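## Task

On the third shelf of the supply shelving (counting up from the bottom shelf as the first), a scrub sponge rests on a parts box. Move that parts box into the cart's top tray. When finished, the sponge must still be on that shelf and must not overhang its front edge, and every other item on that shelf must also remain there. Release everything and back away at the end. The robot must not fall over or be left leaning, or the task fails. Anything that stays put only because the robot is holding it does not count.

## Robot and tools

ROBOT. A simulated Hello Robot Stretch 3 with one arm. It has a two-wheeled base (0.33 m long, 0.34 m wide), a lift that slides up a mast, and a telescoping arm pointing out of the robot's RIGHT side, ending in a wrist (yaw, pitch, roll) and a two-finger gripper. The base cannot move sideways, so the gripper is moved forward or back by driving. Turning in place pivots about the point between the drive wheels, 0.05 m behind the front edge. With the arm retracted and the wrist folded, a turn sweeps a circle of radius 0.28 m. An unfolded, level wrist reaches beyond that circle. Loose objects may now and then get a brief nudge from outside.

FRAMES. Base frame: origin on the floor between the drive wheels, x forward, y left, z up. hand_pose is reported in it, located where the closed fingertips meet; with all wrist joints at zero, its x points up, y back along the arm toward the mast, z toward the rear. Odometry frame is the base frame as it was when the scene began. Fingertips are round pads 0.04 m wide and sit slightly nearer the wrist when wide open.

TOOL execute_actions. Argument actions: a list holding one action, or empty (then it only reports state and images). An action may contain base, joints, or both, plus optional contact_limits; the parts begin together and may end at different times. base takes exactly one key: translate_m (metres, -1 to 1, an offset from the base's current position, positive forward) or rotate_rad (radians, -3.2 to 3.2, an offset turn in place, positive = counter-clockwise seen from above). joints is a name-to-value map of absolute targets: lift_m 0 to 1.1 (arm height on mast); arm_m 0 to 0.52 (extension); wrist_yaw_rad -1.345 to 4.42 (0 along the arm, positive swings toward the front, 3.0 folds over the base); wrist_pitch_rad -1.57 to 0.451 (0 level, negative = fingertips down); wrist_roll_rad -2.911 to 2.911 (0 = fingers side by side, level); gripper_m -0.089 to 0.179 (larger = wider; the actual tip gap is 0.007 less when nearly shut, 0.025 less when wide, and 0 under 0.007); head_pan_rad -3.953 to 1.73 (0 forward, positive left, -1.57 looks along the arm); head_tilt_rad -1.53 to 0.419 (negative looks down). Joints or base left out of an action may still be driving toward an earlier target without the status showing it. contact_limits accepts only arm_m: a motor_effort percentage (1 to 100) at which the arm stops (negative sense when retracting); it also caps holding force until the next action. Optional cameras: list of head_camera, nav_camera, wrist_camera or all; omitted/null/all gives every camera, [] none. Unknown keys or out-of-range values reject the whole call and nothing moves. If a result reports a stop, the remaining calls in that same reply are skipped.

TOOL wait: seconds (0 to 10); commands nothing and returns the same report as an empty action.

TOOL zoom_image: camera plus region [x0, y0, x1, y1] in pixels of that camera's most recent full image, at most 504 x 504. Images: head_camera 896x504, nav_camera 672x504 (fisheye), wrist_camera 644x364. head and nav cameras turn with the head joints; the wrist camera rides on the gripper.

TOOL finished_scene: scene = the current scene's number. Ends the scene irreversibly after the last command has been held; the result says whether the task succeeded and gives the next task.

RESULT LINES. joint_positions (done tolerances: lift and arm ±0.004, gripper ±0.004, wrist yaw/roll ±0.02, pitch ±0.05, head ±0.02). base_status/joint_status: done (for base, wheels turned the commanded amount even if slipping), off_target (resting short, maybe still pushing), contact_stop, time_out, torque_fault. After the last three the joint forgets its target; arm or lift after a contact stop go slack until commanded again (a slack lift may sag under load or be pushed up by closing fingers on a surface). on_its_own covers uncommanded things; its held at value is a target, not a position. motor_effort is percent of max, positive toward higher values, bracket = peak of last action; readings carry bias and noise. Positive wheel effort pushes forward. lidar_m: 12 ranges from the base origin, 30-degree sectors, 1st straight ahead then counter-clockwise (4th left, 7th behind, 10th right), plane 0.17 m high, 0.15 to 12 m, blind to clear objects and the robot; the mast and a low lift hide some sectors. wrist_depth_mm (45 to 1000) and head_depth_mm (280 to 4000, image sideways) are 7x7 median depth grids from top left. base_odometry counts wheel turns; heading -3.142 to 3.142, positive left; turned_by_wheels and turned_by_imu give turn since last result; base_tilt in degrees (forward/right positive, about 4 degrees fixed bias). No action runs over 15 s. Camera calibration is given in OpenCV form and may be slightly off.

SPEED. Base runs fast (0.30 m/s, 1.9 rad/s) only when stowed: lift_m under 0.30, arm_m under 0.03, wrist_yaw_rad over 2.54; otherwise 0.10 m/s and 0.63 rad/s.

GRIPPER. Close to a gripper_m smaller than the object's width to grasp; lower squeezes harder but a stall guard may soften it so things slip. Release by opening at least 0.02 beyond the contact value. Neither reading nor done confirms a grasp; to re-squeeze send a new value.

AVOID. Fold or unfold the wrist only with lift_m in 0.32 to 0.95, wrist_pitch_rad -0.4 and roll near 0; once folded the lift may go down to 0.25. With yaw below -0.4 keep pitch at -0.5 or lower. Arm pushing on something rigid with the gripper above about 0.45 m can tip the robot before the contact stop, more so with higher limits or a repeated push. Driving while holding or pushing on something fixed, or snagging furniture (especially reversing), can tip it; reverse the last move in small steps, pull the gripper free, and drop lift_m to about 0.2 if still tilted. Wrist and head have no contact stop; prolonged strain makes a wrist servo go limp for 10 s (torque_fault). Avoid dropping, slamming, knocking items off the shelf, or hard pushes.

Each tool is called after "Emit:" by a JSON object that holds its "api" and its "payload".

## Session

Emit:
{"api": "execute_actions", "payload": {"actions": []}}

Scene clock: 0.00 s.
base_odometry: x=+0.000 y=+0.000 heading=+0.000 (m, m, rad; odometry frame)
turned_by_wheels: +0.000 (rad since the last result)
turned_by_imu: +0.000 (rad since the last result)
base_tilt: forward=+0.7 right=+1.3 (deg)
lidar_m: 2.15 2.27 2.13 1.56 1.56 1.83 1.82 1.83 2.15 1.46 1.47 1.91
head_depth_mm: 1889 2748 2781 2773 2774 2748 2344 / 1794 2695 2700 2661 2712 2731 2340 / 1726 2663 2646 2662 2636 2640 2360 / 1733 2552 2600 2566 2584 2584 2345 / 1660 2544 2531 2486 2532 2509 2246 / 1724 2469 2433 2450 2437 2419 2201 / 1655 2414 2413 2381 2384 2362 2102
base_status: not commanded
joint_positions: lift_m=+0.301 arm_m=-0.003 wrist_yaw_rad=+2.954 wrist_pitch_rad=-0.463 wrist_roll_rad=+0.004 gripper_m=+0.037 head_pan_rad=-0.013 head_tilt_rad=+0.005
joint_status: not commanded
motor_effort: left_wheel=+0 right_wheel=+0 lift_m=+25 arm_m=+1 wrist_yaw_rad=+0 wrist_pitch_rad=+5 wrist_roll_rad=+1 gripper_m=+0 head_pan_rad=+0 head_tilt_rad=+2 (%)
hand_pose: x=+0.0195 y=+0.0726 z=+0.3034 quat_wxyz=(+0.226, +0.702, +0.097, +0.669) (m; base frame)
wrist_depth_mm: - - - - - - - / - - - - - - - / 870 - 898 914 924 957 993 / 675 696 715 728 724 743 740 / 565 570 - 593 600 599 613 / 480 500 - 498 512 517 517 / - - - - 435 443 449
pictures: head_camera (sideways: a quarter turn clockwise sets it upright), nav_camera (sideways: a quarter turn counterclockwise sets it upright), wrist_camera
Images, in order (width x height): head_camera 896x504, nav_camera 672x504, wrist_camera 644x364.

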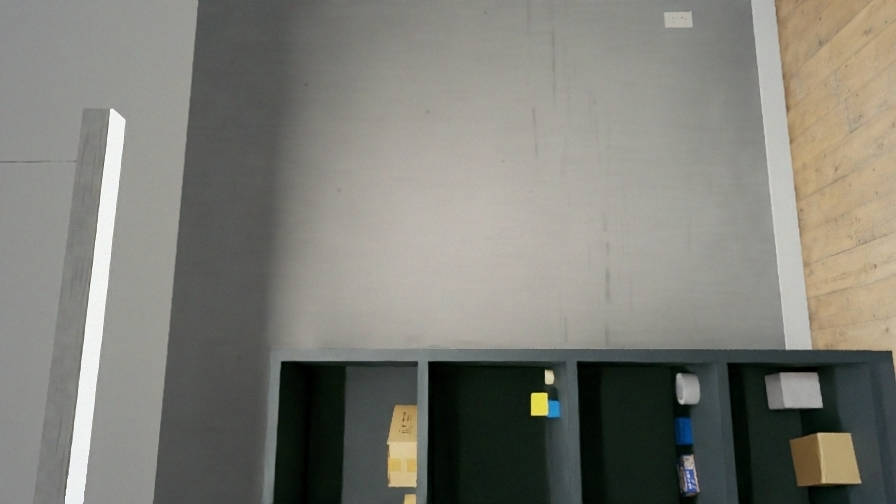

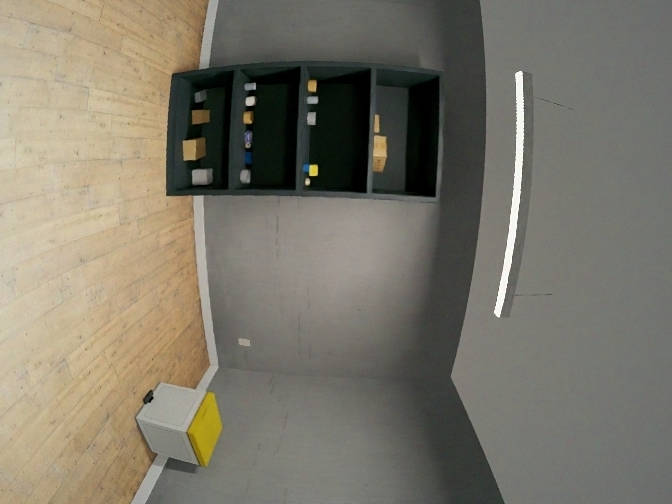

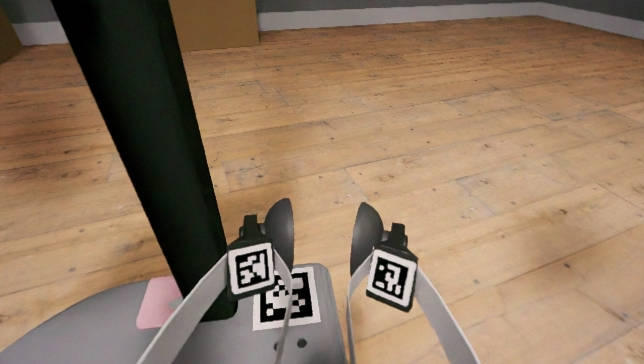

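Emit:
{"api": "execute_actions", "payload": {"actions": [{"joints":{"head_pan_rad":0.35,"head_tilt_rad":-0.25}}], "cameras": ["head_camera"]}}

Emit:
{"api": "execute_actions", "payload": {"actions": [{"joints":{"head_pan_rad":1.7,"head_tilt_rad":-0.5}}], "cameras": ["head_camera","nav_camera"]}}

Emit:
{"api": "execute_actions", "payload": {"actions": [{"joints":{"head_pan_rad":-2.2,"head_tilt_rad":-0.5}}], "cameras": ["head_camera","nav_camera"]}}

Scene clock: 7.87 s.
base_odometry: x=+0.000 y=+0.000 heading=+0.000 (m, m, rad; odometry frame)
turned_by_wheels: +0.000 (rad since the last result)
turned_by_imu: -0.001 (rad since the last result)
base_tilt: forward=+0.7 right=+1.3 (deg)
lidar_m: 2.15 2.27 2.14 1.56 1.56 1.83 1.82 1.83 2.15 1.47 1.47 1.91
head_depth_mm: 2221 2318 2402 2523 2609 2116 1652 / 2209 2303 2424 2470 2567 2142 1634 / 2273 2329 2414 2517 2578 2120 1639 / 2297 2329 2501 2571 2555 2153 1641 / 2292 2385 2495 2602 2578 2142 1651 / 2385 2186 2569 2690 2777 2139 1642 / 2422 2527 2630 2702 2838 2150 1645
base_status: not commanded
joint_positions: lift_m=+0.301 arm_m=-0.003 wrist_yaw_rad=+2.954 wrist_pitch_rad=-0.463 wrist_roll_rad=+0.004 gripper_m=+0.037 head_pan_rad=+0.343 head_tilt_rad=-0.246
joint_status: all done
motor_effort: left_wheel=+0(0) right_wheel=+0(0) lift_m=+25(25) arm_m=+0(0) wrist_yaw_rad=+1(1) wrist_pitch_rad=+5(5) wrist_roll_rad=+1(1) gripper_m=+0(2) head_pan_rad=+4(28) head_tilt_rad=-1(25) (%)
hand_pose: x=+0.0195 y=+0.0726 z=+0.3034 quat_wxyz=(+0.226, +0.702, +0.097, +0.669) (m; base frame)
wrist_depth_mm: - - - - - - - / - - - - - - - / 845 - 862 892 946 947 972 / 683 685 705 716 720 736 754 / 562 570 - 591 598 597 615 / 479 500 - 497 509 495 515 / - - - - 439 439 435
pictures: head_camera (sideways: a quarter turn clockwise sets it upright)
camera_calibration (this result's frames):
head_camera: T_world_to_cam=[[-0.212543, -0.0678841, -0.974791, 1.29109], [-0.362567, 0.93185, 0.0141603, -0.0138073], [0.907398, 0.356437, -0.222671, 0.243297], [0, 0, 0, 1]] pos_world=[0.048639, 0.0137908, 1.31291]
Images, in order (width x height): head_camera 896x504.

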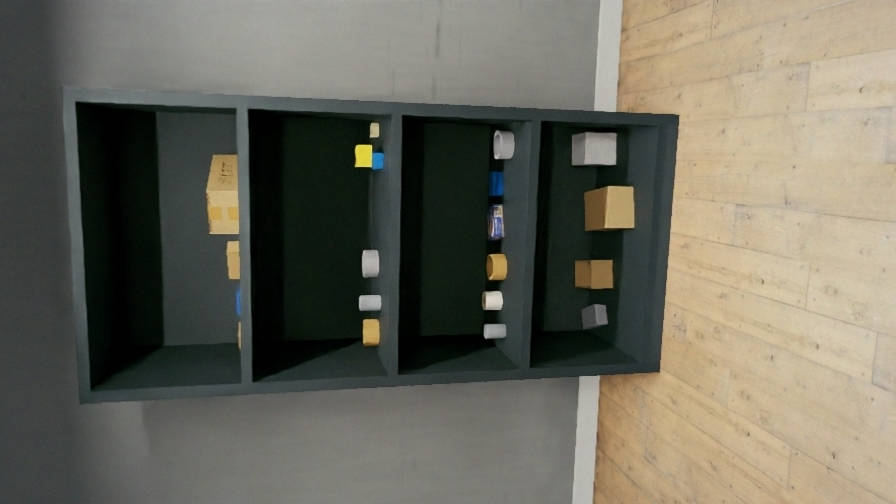

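Scene clock: 9.07 s.
base_odometry: x=+0.000 y=+0.000 heading=+0.000 (m, m, rad; odometry frame)
turned_by_wheels: +0.000 (rad since the last result)
turned_by_imu: +0.000 (rad since the last result)
base_tilt: forward=+0.7 right=+1.2 (deg)
lidar_m: 2.15 2.27 2.14 1.56 1.56 1.82 1.82 1.82 2.15 1.46 1.46 1.91
head_depth_mm: 1616 1741 1903 2102 2013 1585 1317 / 1583 1731 1869 2064 1991 1595 1325 / 1582 1704 1789 1770 1880 1609 1326 / 1581 1696 1627 1688 1839 1587 1323 / 1559 1682 1638 1695 1878 1596 1329 / 1548 1666 1830 1997 2014 1624 - / 1521 1652 - - - - -
base_status: not commanded
joint_positions: lift_m=+0.301 arm_m=-0.003 wrist_yaw_rad=+2.954 wrist_pitch_rad=-0.463 wrist_roll_rad=+0.004 gripper_m=+0.037 head_pan_rad=+1.693 head_tilt_rad=-0.493
joint_status: all done
motor_effort: left_wheel=+0(0) right_wheel=+0(0) lift_m=+25(25) arm_m=+0(1) wrist_yaw_rad=+0(0) wrist_pitch_rad=+5(5) wrist_roll_rad=+0(0) gripper_m=+0(0) head_pan_rad=+4(47) head_tilt_rad=-3(26) (%)
hand_pose: x=+0.0195 y=+0.0726 z=+0.3034 quat_wxyz=(+0.226, +0.702, +0.097, +0.669) (m; base frame)
wrist_depth_mm: - - - - - - - / - - - - - - - / 874 - 925 937 952 949 961 / 687 707 708 702 736 745 732 / 573 565 - 592 596 604 613 / 480 511 - 503 505 506 513 / - - - - 440 441 439
pictures: head_camera (sideways: a quarter turn clockwise sets it upright), nav_camera (sideways: a quarter turn counterclockwise sets it upright)
camera_calibration (this result's frames):
head_camera: T_world_to_cam=[[0.0478644, -0.452137, -0.890663, 1.17967], [-0.989159, -0.145389, 0.0206479, -0.0184257], [-0.138829, 0.880019, -0.454195, 0.550988], [0, 0, 0, 1]] pos_world=[0.00180247, 0.0458161, 1.30133]
nav_camera: T_world_to_cam=[[-0.0781302, 0.478373, 0.874674, -1.09922], [0.994277, 0.101514, 0.0332942, 0.00641545], [-0.0728645, 0.872269, -0.483567, 0.590963], [0, 0, 0, 1]] pos_world=[-0.0492005, 0.0097053, 1.24701]
Images, in order (width x height): head_camera 896x504, nav_camera 672x504.

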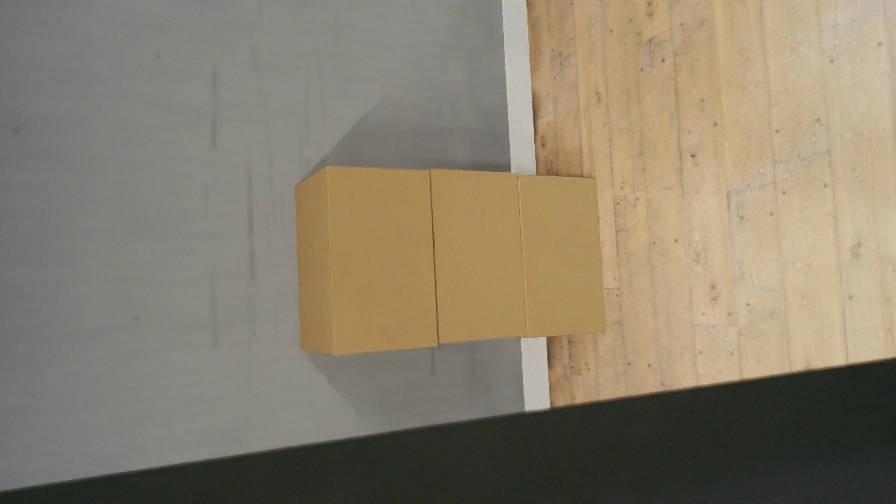

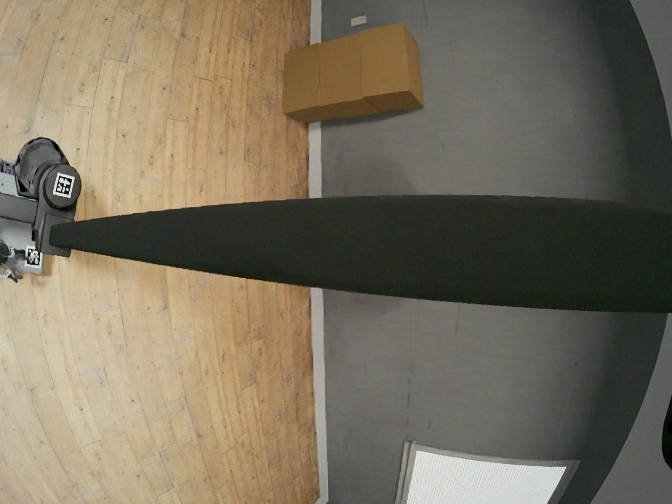

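Scene clock: 11.23 s.
base_odometry: x=+0.000 y=+0.000 heading=+0.000 (m, m, rad; odometry frame)
turned_by_wheels: +0.000 (rad since the last result)
turned_by_imu: +0.000 (rad since the last result)
base_tilt: forward=+0.7 right=+1.2 (deg)
lidar_m: 2.15 2.27 2.13 1.55 1.56 1.82 1.82 1.82 2.14 1.46 1.47 1.91
head_depth_mm: 1960 2079 2214 2350 2006 1596 1313 / 2091 2228 2368 2544 1991 1588 1325 / 2250 2394 2608 2692 2008 1593 1324 / 2317 2516 2737 2721 1998 1596 1330 / 2139 2264 2414 2556 2020 1603 1330 / 1938 2063 2202 2387 2020 1613 1332 / 1794 1900 2023 2165 2040 1611 1329
base_status: not commanded
joint_positions: lift_m=+0.301 arm_m=-0.003 wrist_yaw_rad=+2.954 wrist_pitch_rad=-0.463 wrist_roll_rad=+0.004 gripper_m=+0.037 head_pan_rad=-2.193 head_tilt_rad=-0.494
joint_status: all done
motor_effort: left_wheel=+0(0) right_wheel=+0(0) lift_m=+25(25) arm_m=+0(1) wrist_yaw_rad=+0(1) wrist_pitch_rad=+5(5) wrist_roll_rad=+0(1) gripper_m=+1(0) head_pan_rad=-5(48) head_tilt_rad=-4(2) (%)
hand_pose: x=+0.0195 y=+0.0726 z=+0.3034 quat_wxyz=(+0.226, +0.702, +0.097, +0.669) (m; base frame)
wrist_depth_mm: - - - - - - - / - - - - - - - / 855 - 917 926 927 972 986 / 687 701 717 735 739 751 754 / 564 572 - 581 614 605 606 / 484 500 - 499 505 517 500 / - - - - 429 436 445
pictures: head_camera (sideways: a quarter turn clockwise sets it upright), nav_camera (sideways: a quarter turn counterclockwise sets it upright)
camera_calibration (this result's frames):
head_camera: T_world_to_cam=[[0.271111, 0.365311, -0.890532, 1.17814], [0.826288, -0.562868, 0.0206548, -0.0295089], [-0.493707, -0.741436, -0.454452, 0.553487], [0, 0, 0, 1]] pos_world=[-0.0217636, -0.0366222, 1.30132]
nav_camera: T_world_to_cam=[[-0.266605, -0.405107, 0.874534, -1.09788], [-0.800351, 0.598606, 0.0333, 0.0173551], [-0.536991, -0.691057, -0.483819, 0.594123], [0, 0, 0, 1]] pos_world=[0.0402278, -0.0445771, 1.24701]
Images, in order (width x height): head_camera 896x504, nav_camera 672x504.

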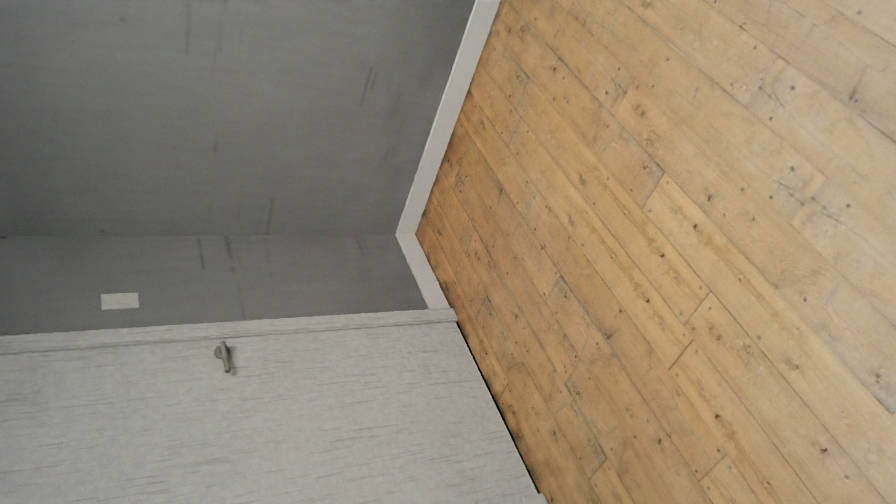

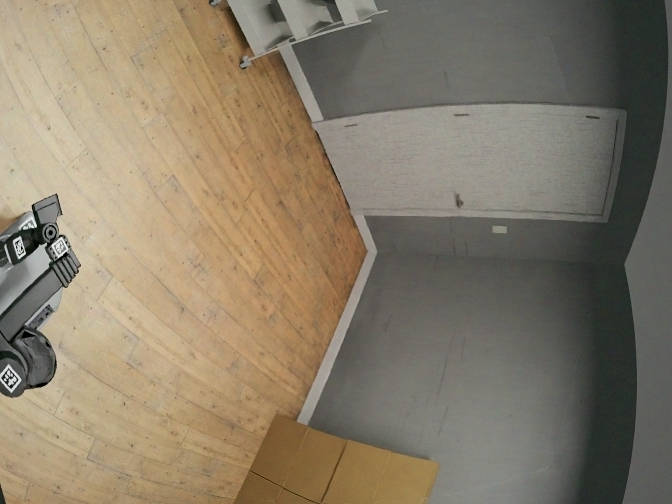

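Emit:
{"api": "execute_actions", "payload": {"actions": [{"joints":{"head_pan_rad":-3.3,"head_tilt_rad":-0.5}}], "cameras": ["head_camera","nav_camera"]}}

Scene clock: 14.63 s.
base_odometry: x=+0.000 y=+0.000 heading=+0.000 (m, m, rad; odometry frame)
turned_by_wheels: +0.000 (rad since the last result)
turned_by_imu: -0.001 (rad since the last result)
base_tilt: forward=+0.6 right=+1.2 (deg)
lidar_m: 2.15 2.27 2.14 1.56 1.56 1.82 1.82 1.82 2.15 1.46 1.47 1.90
head_depth_mm: 2132 2339 2560 2699 1998 1578 1324 / 2070 2145 2385 2469 1999 1586 1320 / 1982 1921 2005 2215 2008 1581 1329 / 1923 1848 1936 2108 1995 1600 1328 / 1874 1771 1855 2031 2017 1599 1319 / 1805 1732 1784 1963 2012 1601 1334 / 1735 1720 1732 1879 1962 1619 1330
base_status: not commanded
joint_positions: lift_m=+0.301 arm_m=-0.003 wrist_yaw_rad=+2.954 wrist_pitch_rad=-0.463 wrist_roll_rad=+0.004 gripper_m=+0.037 head_pan_rad=-3.293 head_tilt_rad=-0.494
joint_status: all done
motor_effort: left_wheel=+0(0) right_wheel=+0(0) lift_m=+26(25) arm_m=+0(0) wrist_yaw_rad=+0(1) wrist_pitch_rad=+5(5) wrist_roll_rad=+1(0) gripper_m=+1(1) head_pan_rad=-4(49) head_tilt_rad=-3(1) (%)
hand_pose: x=+0.0195 y=+0.0726 z=+0.3034 quat_wxyz=(+0.226, +0.702, +0.097, +0.669) (m; base frame)
wrist_depth_mm: - - - - - - - / - - - - - - - / 876 - 880 926 932 969 956 / 690 690 719 736 725 736 765 / 567 570 - 579 617 603 609 / 479 498 - 502 502 515 516 / - - - - 438 440 445
pictures: head_camera (sideways: a quarter turn clockwise sets it upright), nav_camera (sideways: a quarter turn counterclockwise sets it upright)
camera_calibration (this result's frames):
head_camera: T_world_to_cam=[[0.448552, -0.0759149, -0.890527, 1.17705], [-0.126834, -0.991709, 0.0206551, -0.0236952], [-0.884711, 0.103684, -0.454461, 0.555885], [0, 0, 0, 1]] pos_world=[-0.0391768, 0.0082207, 1.30132]
nav_camera: T_world_to_cam=[[-0.481975, 0.0538476, 0.874529, -1.09656], [0.170447, 0.984804, 0.0333002, 0.011433], [-0.859446, 0.165111, -0.483829, 0.596103], [0, 0, 0, 1]] pos_world=[-0.0181467, -0.050635, 1.24701]
Images, in order (width x height): head_camera 896x504, nav_camera 672x504.

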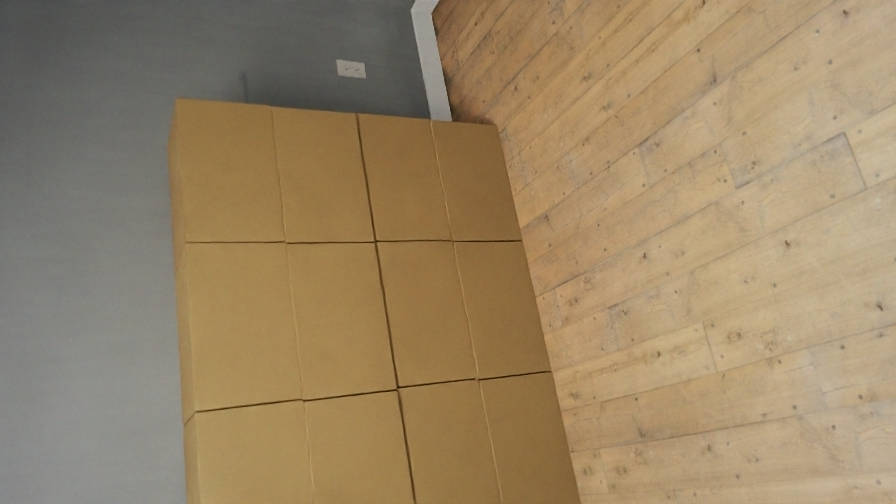

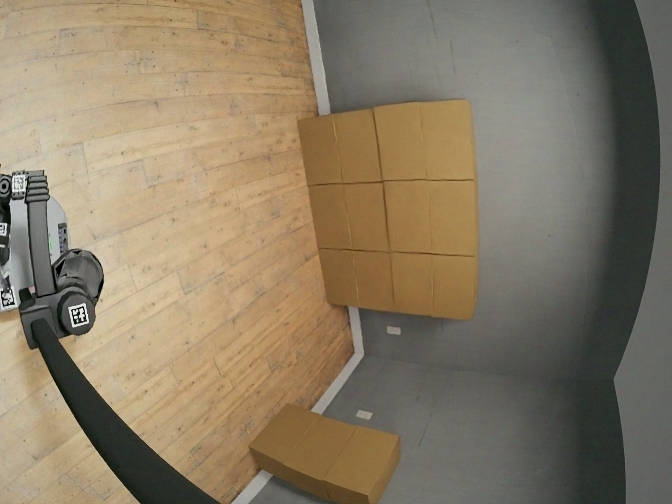

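Emit:
{"api": "execute_actions", "payload": {"actions": [{"joints":{"head_pan_rad":-1.35,"head_tilt_rad":-0.5}}], "cameras": ["head_camera","nav_camera"]}}

Scene clock: 18.70 s.
base_odometry: x=+0.000 y=+0.000 heading=+0.000 (m, m, rad; odometry frame)
turned_by_wheels: +0.000 (rad since the last result)
turned_by_imu: -0.001 (rad since the last result)
base_tilt: forward=+0.7 right=+1.2 (deg)
lidar_m: 2.14 2.28 2.13 1.56 1.56 1.83 1.82 1.83 2.15 1.46 1.47 1.91
head_depth_mm: 1595 1704 1851 2035 2002 1593 1323 / 1593 1707 1859 2046 2001 1585 1322 / 1588 1722 1856 2040 1917 1596 1329 / 1595 1711 1822 1821 1876 1599 1329 / 1596 1734 1817 1817 1878 1607 1328 / 1596 1728 1870 2043 2024 1598 1332 / 1604 1731 1900 2049 2041 1610 1336
base_status: not commanded
joint_positions: lift_m=+0.301 arm_m=-0.003 wrist_yaw_rad=+2.954 wrist_pitch_rad=-0.463 wrist_roll_rad=+0.004 gripper_m=+0.037 head_pan_rad=-1.357 head_tilt_rad=-0.494
joint_status: all done
motor_effort: left_wheel=+0(0) right_wheel=+0(0) lift_m=+25(25) arm_m=+0(0) wrist_yaw_rad=+0(1) wrist_pitch_rad=+5(5) wrist_roll_rad=+1(1) gripper_m=-1(0) head_pan_rad=+4(46) head_tilt_rad=-3(3) (%)
hand_pose: x=+0.0195 y=+0.0726 z=+0.3034 quat_wxyz=(+0.226, +0.702, +0.097, +0.669) (m; base frame)
wrist_depth_mm: - - - - - - - / - - - - - - - / 840 - 859 905 944 970 959 / 693 682 699 721 703 741 745 / 565 567 - 598 607 599 612 / 487 501 - 508 509 511 516 / - - - - 438 436 446
pictures: head_camera (sideways: a quarter turn clockwise sets it upright), nav_camera (sideways: a quarter turn counterclockwise sets it upright)
camera_calibration (this result's frames):
head_camera: T_world_to_cam=[[-0.0890764, 0.446125, -0.890527, 1.18033], [0.971715, 0.23525, 0.0206551, -0.0303964], [0.218711, -0.863499, -0.454461, 0.549154], [0, 0, 0, 1]] pos_world=[0.0145702, -0.0452308, 1.30132]
nav_camera: T_world_to_cam=[[0.121614, -0.469478, 0.874529, -1.10025], [-0.980821, -0.192043, 0.0333002, 0.0184557], [0.152313, -0.861806, -0.483829, 0.589931], [0, 0, 0, 1]] pos_world=[0.0620529, -0.00459032, 1.24701]
Images, in order (width x height): head_camera 896x504, nav_camera 672x504.

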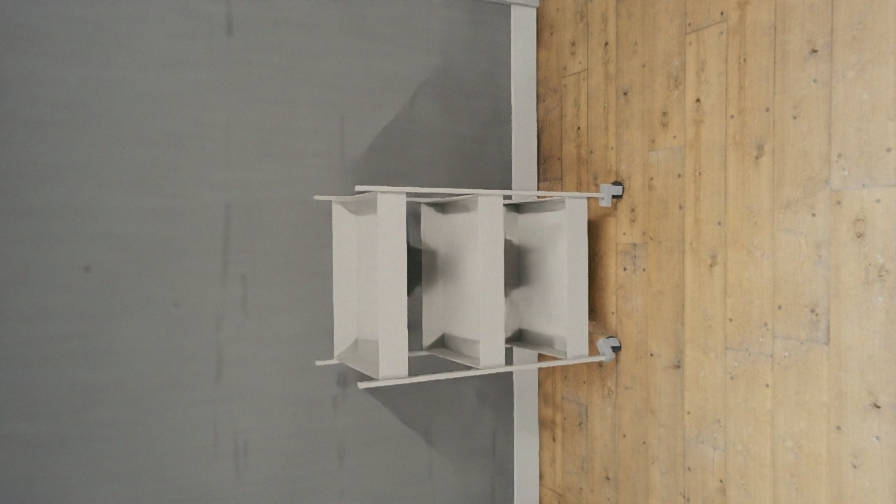

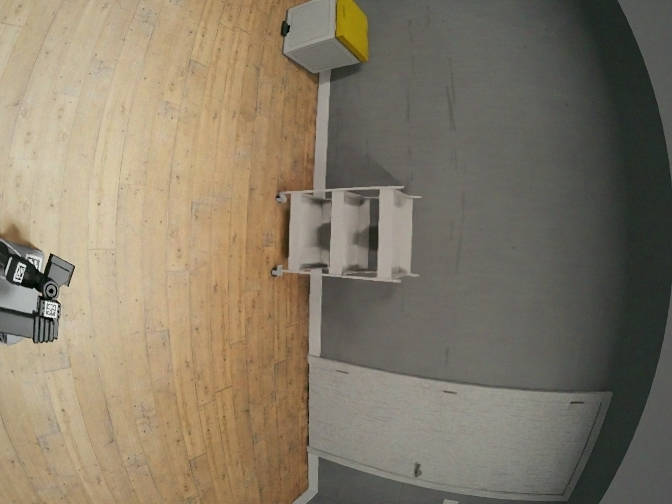

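Emit:
{"api": "execute_actions", "payload": {"actions": [{"base":{"rotate_rad":0.26},"joints":{"lift_m":0.27,"head_pan_rad":0,"head_tilt_rad":-0.3}}], "cameras": []}}

Emit:
{"api": "execute_actions", "payload": {"actions": [{"base":{"translate_m":1.0}}], "cameras": []}}

Emit:
{"api": "execute_actions", "payload": {"actions": [{"base":{"translate_m":0.58}}], "cameras": ["head_camera"]}}

Emit:
{"api": "execute_actions", "payload": {"actions": [{"base":{"rotate_rad":1.53},"joints":{"head_pan_rad":-1.57,"head_tilt_rad":-0.5}}], "cameras": []}}

Emit:
{"api": "execute_actions", "payload": {"actions": [{"joints":{"lift_m":0.9,"wrist_pitch_rad":-0.4}}], "cameras": []}}

Emit:
{"api": "execute_actions", "payload": {"actions": [{"joints":{"wrist_yaw_rad":0,"gripper_m":0.15}}], "cameras": []}}

Emit:
{"api": "execute_actions", "payload": {"actions": [{"joints":{"wrist_pitch_rad":0,"lift_m":1.0}}]}}

Scene clock: 43.47 s.
base_odometry: x=+0.000 y=+0.000 heading=+0.260 (m, m, rad; odometry frame)
turned_by_wheels: +0.260 (rad since the last result)
turned_by_imu: +0.261 (rad since the last result)
base_tilt: forward=+0.7 right=+1.3 (deg)
lidar_m: 2.15 2.27 1.92 1.55 1.95 1.88 1.82 2.22 1.96 1.46 1.90 2.04
head_depth_mm: 2204 2316 2471 2577 2682 1962 1522 / 2239 2355 2469 2604 2661 1944 1543 / 2217 2311 2377 2578 2526 1957 1545 / 2219 2324 2416 2538 2411 1964 1550 / 2210 2348 2435 2579 2535 1964 1542 / 2243 2379 2409 2440 2401 1954 1544 / 2085 2127 2518 2687 2688 1953 1544
base_status: done
joint_positions: lift_m=+0.271 arm_m=-0.003 wrist_yaw_rad=+2.954 wrist_pitch_rad=-0.463 wrist_roll_rad=+0.004 gripper_m=+0.037 head_pan_rad=-0.007 head_tilt_rad=-0.310
joint_status: all done
motor_effort: left_wheel=-2(8) right_wheel=+2(7) lift_m=+12(19) arm_m=+0(0) wrist_yaw_rad=+0(0) wrist_pitch_rad=+5(5) wrist_roll_rad=+0(1) gripper_m=+0(1) head_pan_rad=+4(48) head_tilt_rad=+6(28) (%)
hand_pose: x=+0.0195 y=+0.0725 z=+0.2732 quat_wxyz=(+0.227, +0.702, +0.097, +0.669) (m; base frame)
wrist_depth_mm: - - - - - - - / - - - - - - - / 808 - 843 874 871 870 914 / 636 653 654 661 676 677 701 / 524 535 - 549 561 555 566 / 458 - - - 471 472 480 / - - - - 402 411 412
pictures: none
No camera images: the call's "cameras" was empty. Leave "cameras" out to get every camera's image.

Scene clock: 48.47 s.
base_odometry: x=+0.966 y=+0.257 heading=+0.260 (m, m, rad; odometry frame)
turned_by_wheels: +0.000 (rad since the last result)
turned_by_imu: +0.005 (rad since the last result)
base_tilt: forward=+0.7 right=+1.2 (deg)
lidar_m: 1.15 1.34 1.90 1.84 1.93 2.28 2.82 2.62 1.63 1.47 1.50 1.67
head_depth_mm: 1365 1435 1502 1597 1681 1785 1531 / 1127 1108 1306 1289 1670 1758 1492 / 1356 1430 1499 1414 1600 1636 1448 / 1355 1430 1504 1448 1617 1642 1449 / 1364 1447 1531 1464 1521 1654 1460 / 1383 1454 1534 1403 1532 1653 1451 / 1396 1468 1541 1362 1529 1651 1454
base_status: done
joint_positions: lift_m=+0.271 arm_m=-0.003 wrist_yaw_rad=+2.954 wrist_pitch_rad=-0.464 wrist_roll_rad=+0.004 gripper_m=+0.037 head_pan_rad=-0.007 head_tilt_rad=-0.309
joint_status: not commanded
motor_effort: left_wheel=-2(6) right_wheel=+2(7) lift_m=+13(12) arm_m=-1(0) wrist_yaw_rad=+1(1) wrist_pitch_rad=+5(5) wrist_roll_rad=+1(1) gripper_m=+0(0) head_pan_rad=+3(4) head_tilt_rad=+5(5) (%)
hand_pose: x=+0.0195 y=+0.0724 z=+0.2731 quat_wxyz=(+0.227, +0.701, +0.097, +0.669) (m; base frame)
wrist_depth_mm: - - - - - - - / - - - - - - - / 814 - 828 856 886 875 883 / 643 639 653 666 671 675 694 / 522 535 - 552 557 553 567 / 469 - - - 470 469 478 / - - - - 406 402 419
pictures: none
No camera images: the call's "cameras" was empty. Leave "cameras" out to get every camera's image.

Scene clock: 52.03 s.
base_odometry: x=+1.527 y=+0.406 heading=+0.260 (m, m, rad; odometry frame)
turned_by_wheels: +0.000 (rad since the last result)
turned_by_imu: +0.003 (rad since the last result)
base_tilt: forward=+0.8 right=+1.2 (deg)
lidar_m: 0.69 0.93 0.89 1.83 1.90 2.22 3.40 2.08 1.95 1.45 1.44 0.59
head_depth_mm: 495 633 626 620 592 608 645 / 493 886 933 940 659 1040 863 / 491 892 948 779 659 1103 891 / 487 906 951 985 660 1113 915 / 485 906 956 989 662 1128 919 / 483 915 967 997 665 1128 923 / 482 920 973 991 665 1135 904
base_status: done
joint_positions: lift_m=+0.271 arm_m=-0.003 wrist_yaw_rad=+2.954 wrist_pitch_rad=-0.464 wrist_roll_rad=+0.004 gripper_m=+0.037 head_pan_rad=-0.007 head_tilt_rad=-0.309
joint_status: not commanded
motor_effort: left_wheel=-2(6) right_wheel=+2(7) lift_m=+13(14) arm_m=+1(0) wrist_yaw_rad=+1(1) wrist_pitch_rad=+5(5) wrist_roll_rad=+1(1) gripper_m=+1(1) head_pan_rad=+3(3) head_tilt_rad=+4(4) (%)
hand_pose: x=+0.0195 y=+0.0724 z=+0.2730 quat_wxyz=(+0.227, +0.701, +0.097, +0.669) (m; base frame)
wrist_depth_mm: - - - - - - 743 / - - - - - 866 821 / 820 - 842 835 877 813 736 / 638 637 657 664 692 708 607 / 533 529 - 546 554 560 537 / 457 - - - 471 466 473 / - - - - 404 413 410
pictures: head_camera (sideways: a quarter turn clockwise sets it upright)
camera_calibration (this result's frames):
head_camera: T_world_to_cam=[[-0.283216, 0.0094675, -0.959009, 1.2709], [-0.0204042, 0.999665, 0.0158946, -0.0181512], [0.958839, 0.0240694, -0.282928, 0.321411], [0, 0, 0, 1]] pos_world=[0.0513866, -0.00162321, 1.31003]
Images, in order (width x height): head_camera 896x504.

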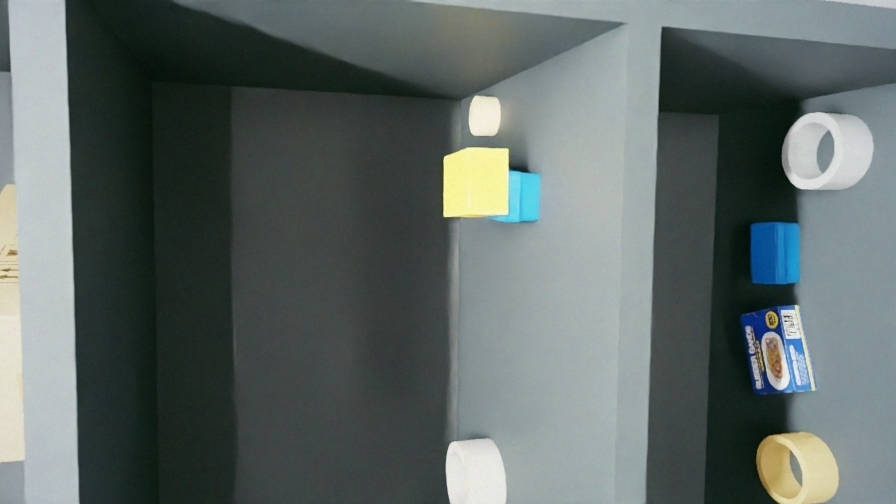

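Scene clock: 54.20 s.
base_odometry: x=+1.527 y=+0.406 heading=+1.789 (m, m, rad; odometry frame)
turned_by_wheels: +1.530 (rad since the last result)
turned_by_imu: +1.542 (rad since the last result)
base_tilt: forward=+0.7 right=+1.2 (deg)
lidar_m: 1.82 1.89 2.15 3.39 2.14 1.96 1.45 1.48 0.59 0.60 0.71 0.89
head_depth_mm: 602 597 593 591 648 758 1292 / 828 881 863 652 963 890 842 / 839 907 880 655 1152 941 1163 / 844 913 955 656 1158 947 1116 / 847 917 961 658 1166 949 1096 / 851 919 967 661 1171 949 1170 / 854 926 966 661 1175 954 1167
base_status: done
joint_positions: lift_m=+0.271 arm_m=-0.003 wrist_yaw_rad=+2.954 wrist_pitch_rad=-0.464 wrist_roll_rad=+0.004 gripper_m=+0.037 head_pan_rad=-1.563 head_tilt_rad=-0.494
joint_status: all done
motor_effort: left_wheel=-2(9) right_wheel=+2(8) lift_m=+13(13) arm_m=+1(0) wrist_yaw_rad=+1(0) wrist_pitch_rad=+5(5) wrist_roll_rad=+0(1) gripper_m=-1(0) head_pan_rad=-4(50) head_tilt_rad=-3(24) (%)
hand_pose: x=+0.0195 y=+0.0724 z=+0.2730 quat_wxyz=(+0.227, +0.701, +0.097, +0.669) (m; base frame)
wrist_depth_mm: - - - - - - - / - - - - - - - / 792 - 818 844 847 872 887 / 624 638 641 663 680 682 691 / 525 531 - 551 561 552 577 / 465 - - - 469 469 481 / - - - - 403 413 416
pictures: none
No camera images: the call's "cameras" was empty. Leave "cameras" out to get every camera's image.

Scene clock: 60.77 s.
base_odometry: x=+1.527 y=+0.406 heading=+1.789 (m, m, rad; odometry frame)
turned_by_wheels: +0.000 (rad since the last result)
turned_by_imu: -0.001 (rad since the last result)
base_tilt: forward=+0.7 right=+1.3 (deg)
lidar_m: 1.83 1.89 2.14 3.39 2.14 1.95 1.45 1.49 0.58 0.61 0.71 0.89
head_depth_mm: 602 597 593 592 647 753 810 / 828 881 865 652 964 890 820 / 839 907 879 655 1147 940 847 / 841 910 956 657 1158 947 825 / 849 920 961 660 1163 951 849 / 850 920 966 660 1174 949 1171 / 854 929 964 664 1180 956 1161
base_status: not commanded
joint_positions: lift_m=+0.899 arm_m=-0.003 wrist_yaw_rad=+2.954 wrist_pitch_rad=-0.419 wrist_roll_rad=+0.004 gripper_m=+0.037 head_pan_rad=-1.563 head_tilt_rad=-0.494
joint_status: all done
motor_effort: left_wheel=-2(3) right_wheel=+2(2) lift_m=+34(34) arm_m=+0(1) wrist_yaw_rad=+0(1) wrist_pitch_rad=+6(8) wrist_roll_rad=+1(0) gripper_m=+0(0) head_pan_rad=-4(4) head_tilt_rad=-2(2) (%)
hand_pose: x=+0.0206 y=+0.0782 z=+0.9118 quat_wxyz=(+0.212, +0.703, +0.082, +0.673) (m; base frame)
wrist_depth_mm: - - - - - - - / - - - - - - - / - - - - - - - / - - - - - - - / - - - - - - - / - - - - - - - / - - - - - - -
pictures: none
No camera images: the call's "cameras" was empty. Leave "cameras" out to get every camera's image.

Scene clock: 63.23 s.
base_odometry: x=+1.527 y=+0.406 heading=+1.789 (m, m, rad; odometry frame)
turned_by_wheels: +0.000 (rad since the last result)
turned_by_imu: +0.000 (rad since the last result)
base_tilt: forward=+0.7 right=+1.3 (deg)
lidar_m: 1.83 1.89 2.15 3.39 2.15 1.95 1.45 1.48 0.58 0.61 0.71 0.89
head_depth_mm: 602 596 593 589 648 1310 - / 824 885 868 650 962 894 815 / 836 909 878 655 1145 971 - / 841 912 954 658 1160 970 1100 / 848 912 956 657 1163 979 1092 / 847 924 967 661 1168 948 1165 / 854 925 960 664 1181 954 1172
base_status: not commanded
joint_positions: lift_m=+0.899 arm_m=-0.003 wrist_yaw_rad=+0.004 wrist_pitch_rad=-0.419 wrist_roll_rad=+0.004 gripper_m=+0.150 head_pan_rad=-1.563 head_tilt_rad=-0.494
joint_status: all done
motor_effort: left_wheel=-2(2) right_wheel=+2(2) lift_m=+34(34) arm_m=+0(1) wrist_yaw_rad=-5(6) wrist_pitch_rad=+6(7) wrist_roll_rad=+1(1) gripper_m=+1(95) head_pan_rad=-4(3) head_tilt_rad=-2(2) (%)
hand_pose: x=-0.0207 y=-0.3664 z=+0.9118 quat_wxyz=(+0.691, +0.148, -0.693, -0.147) (m; base frame)
wrist_depth_mm: 298 298 290 293 287 288 705 / 785 808 800 792 438 317 799 / 805 874 881 859 494 845 894 / 802 860 871 880 480 996 976 / 694 713 716 687 547 - - / 598 582 593 598 605 - - / 910 973 970 - - - -
pictures: none
No camera images: the call's "cameras" was empty. Leave "cameras" out to get every camera's image.

Scene clock: 64.97 s.
base_odometry: x=+1.527 y=+0.406 heading=+1.789 (m, m, rad; odometry frame)
turned_by_wheels: +0.000 (rad since the last result)
turned_by_imu: +0.000 (rad since the last result)
base_tilt: forward=+0.7 right=+1.3 (deg)
lidar_m: 1.82 1.90 2.15 3.38 2.14 1.95 1.45 1.48 0.58 0.60 0.71 0.89
head_depth_mm: 602 596 592 620 623 - - / 828 879 868 725 - - - / 837 912 876 727 - - - / 842 912 956 693 1174 950 1114 / 847 913 964 695 1162 951 1101 / 852 914 972 661 1172 951 1163 / 854 924 960 663 1180 955 1171
base_status: not commanded
joint_positions: lift_m=+0.999 arm_m=-0.003 wrist_yaw_rad=+0.003 wrist_pitch_rad=-0.022 wrist_roll_rad=+0.004 gripper_m=+0.150 head_pan_rad=-1.563 head_tilt_rad=-0.494
joint_status: all done
motor_effort: left_wheel=-2(2) right_wheel=+2(2) lift_m=+34(34) arm_m=+0(0) wrist_yaw_rad=-4(5) wrist_pitch_rad=+7(8) wrist_roll_rad=+0(0) gripper_m=+0(1) head_pan_rad=-3(4) head_tilt_rad=-3(3) (%)
hand_pose: x=-0.0206 y=-0.3978 z=+1.1085 quat_wxyz=(+0.706, +0.009, -0.708, -0.007) (m; base frame)
wrist_depth_mm: 754 746 724 753 533 311 748 / 789 752 760 748 519 310 754 / 780 770 797 779 492 791 793 / 583 669 802 673 482 842 826 / 443 494 470 488 438 869 871 / 365 924 364 362 363 - 910 / 796 897 919 918 436 951 940
pictures: head_camera (sideways: a quarter turn clockwise sets it upright), nav_camera (sideways: a quarter turn counterclockwise sets it upright), wrist_camera
camera_calibration (this result's frames):
head_camera: T_world_to_cam=[[0.00394491, 0.455344, -0.890307, 1.17948], [0.999282, 0.031751, 0.0206667, -0.0305796], [0.0376786, -0.889749, -0.454892, 0.550819], [0, 0, 0, 1]] pos_world=[0.00515065, -0.046007, 1.30129]
nav_camera: T_world_to_cam=[[0.0231352, -0.484845, 0.874294, -1.09934], [-0.999368, 0.0123795, 0.03331, 0.0185562], [-0.0269735, -0.874513, -0.484252, 0.591575], [0, 0, 0, 1]] pos_world=[0.0599347, -0.0158984, 1.247]
wrist_camera: T_world_to_cam=[[-0.998811, -0.0314065, 0.0372933, -0.0707988], [-0.0431092, 0.211554, -0.976415, 1.20116], [0.0227762, -0.976862, -0.212656, 0.0120334], [0, 0, 0, 1]] pos_world=[-0.0192076, -0.244579, 1.17803]
Images, in order (width x height): head_camera 896x504, nav_camera 672x504, wrist_camera 644x364.

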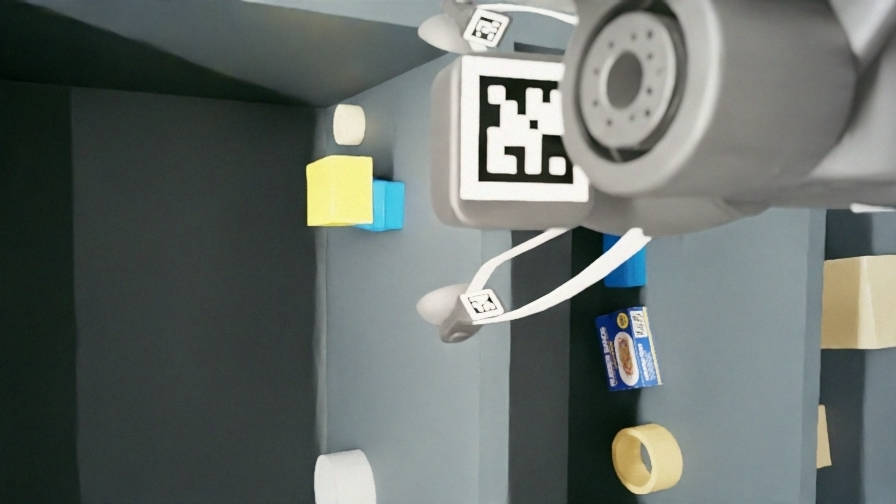

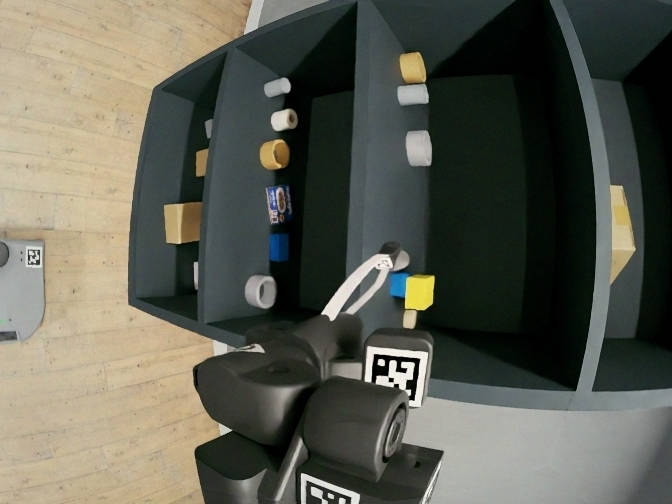

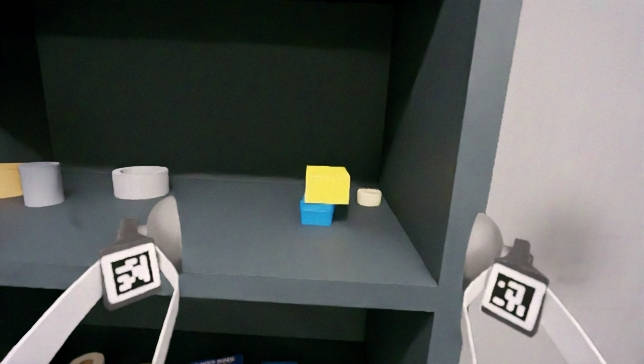

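Emit:
{"api": "execute_actions", "payload": {"actions": [{"joints":{"lift_m":0.955,"arm_m":0.25,"gripper_m":0.14}}], "cameras": ["head_camera","wrist_camera"]}}

Scene clock: 78.37 s.
base_odometry: x=+1.527 y=+0.406 heading=+1.789 (m, m, rad; odometry frame)
turned_by_wheels: +0.000 (rad since the last result)
turned_by_imu: -0.001 (rad since the last result)
base_tilt: forward=+0.7 right=+1.2 (deg)
lidar_m: 1.83 1.89 2.15 3.37 2.14 1.95 1.45 1.49 0.59 0.61 0.71 0.89
head_depth_mm: 602 596 593 - 656 756 1283 / 826 879 947 - 963 890 841 / 838 905 963 - 1142 936 1161 / 844 913 958 624 1154 943 1120 / 844 916 960 657 1160 948 1097 / 851 920 970 661 1173 952 1164 / 852 925 957 663 1177 953 1172
base_status: not commanded
joint_positions: lift_m=+0.956 arm_m=+0.250 wrist_yaw_rad=+0.002 wrist_pitch_rad=-0.022 wrist_roll_rad=+0.004 gripper_m=+0.140 head_pan_rad=-1.563 head_tilt_rad=-0.494
joint_status: all done
motor_effort: left_wheel=-3(2) right_wheel=+2(2) lift_m=+12(29) arm_m=+5(5) wrist_yaw_rad=-3(3) wrist_pitch_rad=+7(7) wrist_roll_rad=+1(1) gripper_m=+0(54) head_pan_rad=-3(4) head_tilt_rad=-4(3) (%)
hand_pose: x=-0.0209 y=-0.6502 z=+1.0647 quat_wxyz=(+0.706, +0.009, -0.708, -0.007) (m; base frame)
wrist_depth_mm: 499 496 495 485 483 243 157 / 510 513 515 497 485 237 155 / 545 535 527 522 501 234 153 / 430 546 542 266 477 232 152 / 337 373 362 248 359 210 151 / 245 224 253 256 267 - 148 / 187 193 198 201 204 200 140
pictures: head_camera (sideways: a quarter turn clockwise sets it upright), wrist_camera
camera_calibration (this result's frames):
head_camera: T_world_to_cam=[[0.00399631, 0.455344, -0.890307, 1.17948], [0.999286, 0.0316382, 0.0206667, -0.0305796], [0.0375781, -0.889753, -0.454892, 0.550819], [0, 0, 0, 1]] pos_world=[0.00514546, -0.0460068, 1.30129]
wrist_camera: T_world_to_cam=[[-0.998847, -0.0302084, 0.0373023, -0.0766264], [-0.0428574, 0.211296, -0.976482, 1.21167], [0.0216162, -0.976955, -0.212347, -0.244259], [0, 0, 0, 1]] pos_world=[-0.0193293, -0.496966, 1.13416]
Images, in order (width x height): head_camera 896x504, wrist_camera 644x364.

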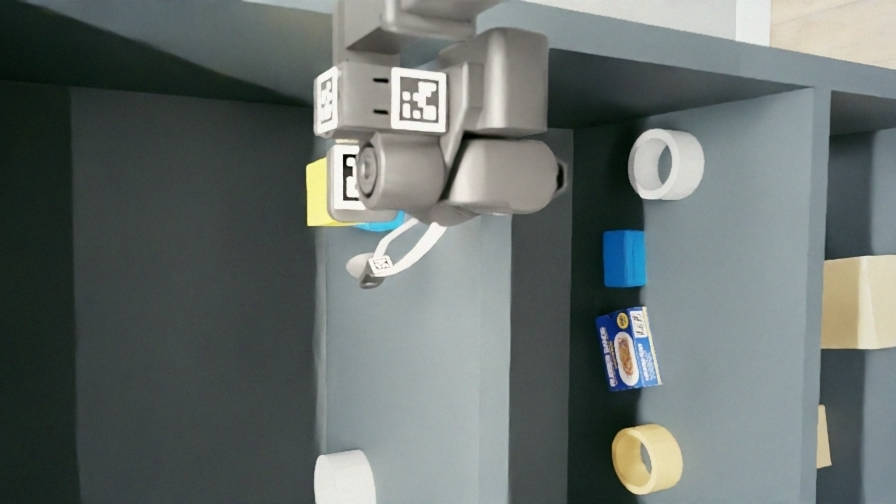

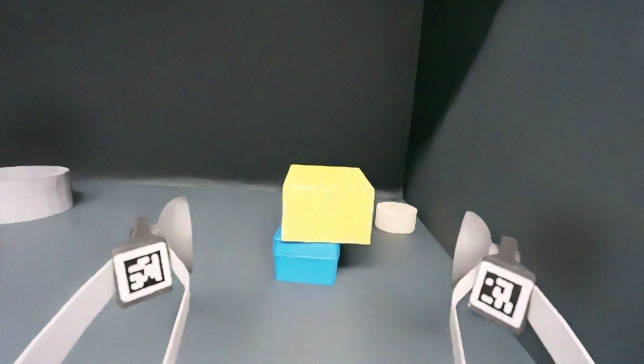

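Emit:
{"api": "execute_actions", "payload": {"actions": [{"joints":{"arm_m":0.38},"contact_limits":{"arm_m":15}}], "cameras": ["head_camera","wrist_camera"]}}

Emit:
{"api": "execute_actions", "payload": {"actions": [{"joints":{"gripper_m":0.04}}], "cameras": ["wrist_camera"]}}

Emit:
{"api": "execute_actions", "payload": {"actions": [{"joints":{"lift_m":0.975}}], "cameras": ["wrist_camera"]}}

Scene clock: 96.20 s.
base_odometry: x=+1.527 y=+0.406 heading=+1.789 (m, m, rad; odometry frame)
turned_by_wheels: +0.000 (rad since the last result)
turned_by_imu: -0.001 (rad since the last result)
base_tilt: forward=+0.7 right=+1.2 (deg)
lidar_m: 1.82 1.89 2.15 3.39 2.14 1.95 1.45 1.49 0.58 0.61 0.71 0.89
head_depth_mm: 602 597 551 609 649 755 1289 / 825 884 - 610 957 892 842 / 839 907 - 606 1152 938 1160 / 844 909 959 655 1150 945 1115 / 849 916 961 657 1163 947 1099 / 852 924 966 662 1168 948 1165 / 852 926 965 661 1180 952 1169
base_status: not commanded
joint_positions: lift_m=+0.956 arm_m=+0.380 wrist_yaw_rad=+0.002 wrist_pitch_rad=-0.022 wrist_roll_rad=+0.004 gripper_m=+0.140 head_pan_rad=-1.563 head_tilt_rad=-0.494
joint_status: all done
motor_effort: left_wheel=-2(2) right_wheel=+2(2) lift_m=+13(12) arm_m=+4(5) wrist_yaw_rad=-3(3) wrist_pitch_rad=+7(7) wrist_roll_rad=+1(1) gripper_m=+0(0) head_pan_rad=-3(3) head_tilt_rad=-2(4) (%)
contact_limits: arm_m 15 (drawing in: default 18, maximum 30; extending or still: default 26, maximum 43)
hand_pose: x=-0.0209 y=-0.7802 z=+1.0647 quat_wxyz=(+0.706, +0.009, -0.708, -0.007) (m; base frame)
wrist_depth_mm: 369 368 362 357 360 241 158 / 386 384 378 374 369 239 156 / 396 398 394 387 382 234 154 / 419 416 412 405 394 230 151 / 333 369 329 149 320 211 151 / 242 224 226 113 114 - 149 / 187 192 178 117 119 198 141
pictures: head_camera (sideways: a quarter turn clockwise sets it upright), wrist_camera
camera_calibration (this result's frames):
head_camera: T_world_to_cam=[[0.00399772, 0.455344, -0.890307, 1.17948], [0.999286, 0.0316351, 0.0206667, -0.0305796], [0.0375754, -0.889753, -0.454892, 0.55082], [0, 0, 0, 1]] pos_world=[0.00514532, -0.0460068, 1.30129]
wrist_camera: T_world_to_cam=[[-0.998848, -0.0301852, 0.0373023, -0.0805415], [-0.0428524, 0.211296, -0.976482, 1.23914], [0.0215934, -0.976956, -0.212346, -0.371271], [0, 0, 0, 1]] pos_world=[-0.0193317, -0.626971, 1.13416]
Images, in order (width x height): head_camera 896x504, wrist_camera 644x364.

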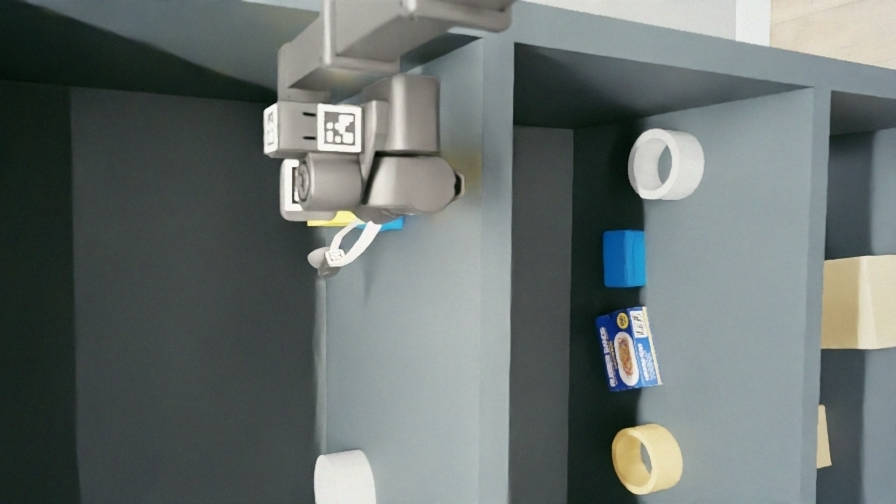

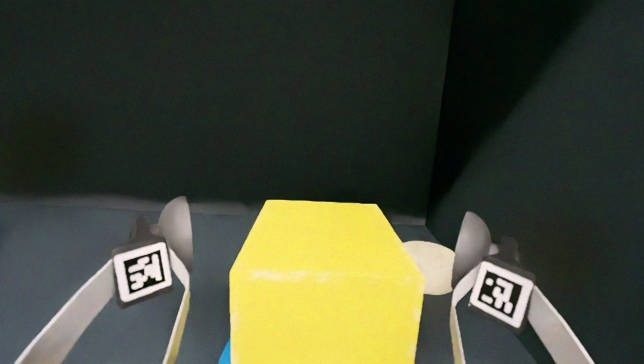

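Scene clock: 97.70 s.
base_odometry: x=+1.527 y=+0.406 heading=+1.789 (m, m, rad; odometry frame)
turned_by_wheels: +0.000 (rad since the last result)
turned_by_imu: +0.000 (rad since the last result)
base_tilt: forward=+0.8 right=+1.3 (deg)
lidar_m: 1.82 1.89 2.15 3.39 2.15 1.95 1.45 1.49 0.59 0.61 0.71 0.89
head_depth_mm: 603 596 549 611 645 754 1290 / 828 881 - 610 963 891 848 / 840 908 - 606 1149 936 1169 / 839 914 958 656 1151 946 1117 / 846 916 963 657 1167 942 1095 / 852 923 967 661 1168 950 1172 / 857 922 959 663 1181 952 1173
base_status: not commanded
joint_positions: lift_m=+0.956 arm_m=+0.380 wrist_yaw_rad=+0.002 wrist_pitch_rad=-0.022 wrist_roll_rad=+0.004 gripper_m=+0.041 head_pan_rad=-1.563 head_tilt_rad=-0.494
joint_status: all done
motor_effort: left_wheel=-2(2) right_wheel=+2(2) lift_m=+13(12) arm_m=+4(4) wrist_yaw_rad=-3(2) wrist_pitch_rad=+7(7) wrist_roll_rad=+0(1) gripper_m=-13(98) head_pan_rad=-4(5) head_tilt_rad=-3(3) (%)
hand_pose: x=-0.0209 y=-0.7802 z=+1.0647 quat_wxyz=(+0.706, +0.009, -0.708, -0.007) (m; base frame)
wrist_depth_mm: 371 371 364 362 356 243 157 / 388 381 380 375 372 237 156 / 402 396 386 395 384 235 154 / 417 411 412 402 400 231 153 / 338 345 315 148 325 229 151 / 242 247 122 126 136 224 149 / 191 194 180 132 195 195 148
pictures: wrist_camera
camera_calibration (this result's frames):
wrist_camera: T_world_to_cam=[[-0.998848, -0.0301854, 0.0373014, -0.0805407], [-0.0428516, 0.211296, -0.976482, 1.23914], [0.0215938, -0.976956, -0.212346, -0.371271], [0, 0, 0, 1]] pos_world=[-0.0193317, -0.626971, 1.13416]
Images, in order (width x height): wrist_camera 644x364.

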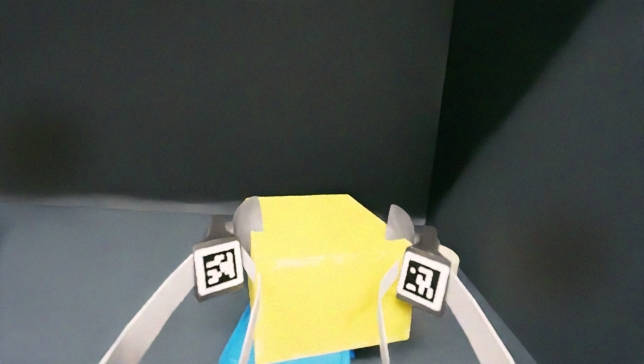

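Scene clock: 98.63 s.
base_odometry: x=+1.527 y=+0.406 heading=+1.789 (m, m, rad; odometry frame)
turned_by_wheels: +0.000 (rad since the last result)
turned_by_imu: +0.000 (rad since the last result)
base_tilt: forward=+0.7 right=+1.2 (deg)
lidar_m: 1.83 1.89 2.15 3.40 2.14 1.95 1.45 1.48 0.58 0.61 0.71 0.89
head_depth_mm: 602 597 - 601 649 754 1283 / 827 877 - 620 962 890 841 / 835 910 - 620 1149 940 1157 / 841 912 954 656 1156 942 1123 / 846 915 960 659 1160 946 1092 / 849 922 961 662 1170 949 1172 / 856 926 964 661 1177 955 1171
base_status: not commanded
joint_positions: lift_m=+0.974 arm_m=+0.380 wrist_yaw_rad=+0.002 wrist_pitch_rad=-0.022 wrist_roll_rad=+0.004 gripper_m=+0.041 head_pan_rad=-1.563 head_tilt_rad=-0.494
joint_status: all done
motor_effort: left_wheel=-2(2) right_wheel=+2(2) lift_m=+34(35) arm_m=+4(4) wrist_yaw_rad=-3(3) wrist_pitch_rad=+7(7) wrist_roll_rad=+1(0) gripper_m=-12(13) head_pan_rad=-2(4) head_tilt_rad=-3(3) (%)
hand_pose: x=-0.0209 y=-0.7802 z=+1.0836 quat_wxyz=(+0.706, +0.009, -0.708, -0.007) (m; base frame)
wrist_depth_mm: 371 367 363 361 358 244 157 / 390 384 382 375 373 237 157 / 397 401 395 386 379 236 154 / 418 411 408 407 401 231 152 / 377 388 359 148 321 227 151 / 272 282 122 126 135 224 150 / 216 220 211 133 220 207 148
pictures: wrist_camera
camera_calibration (this result's frames):
wrist_camera: T_world_to_cam=[[-0.998848, -0.0301857, 0.0373026, -0.0812472], [-0.0428527, 0.211291, -0.976483, 1.25759], [0.0215942, -0.976957, -0.212341, -0.367264], [0, 0, 0, 1]] pos_world=[-0.0193316, -0.626971, 1.15306]
Images, in order (width x height): wrist_camera 644x364.

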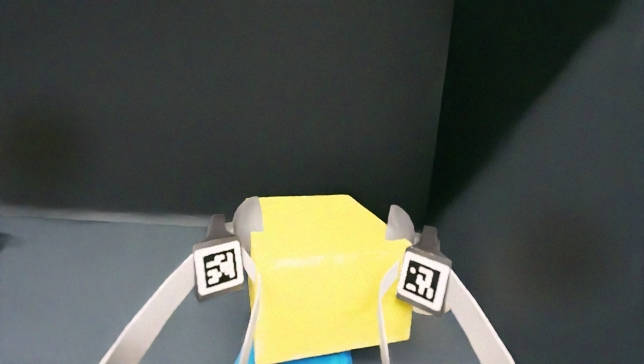

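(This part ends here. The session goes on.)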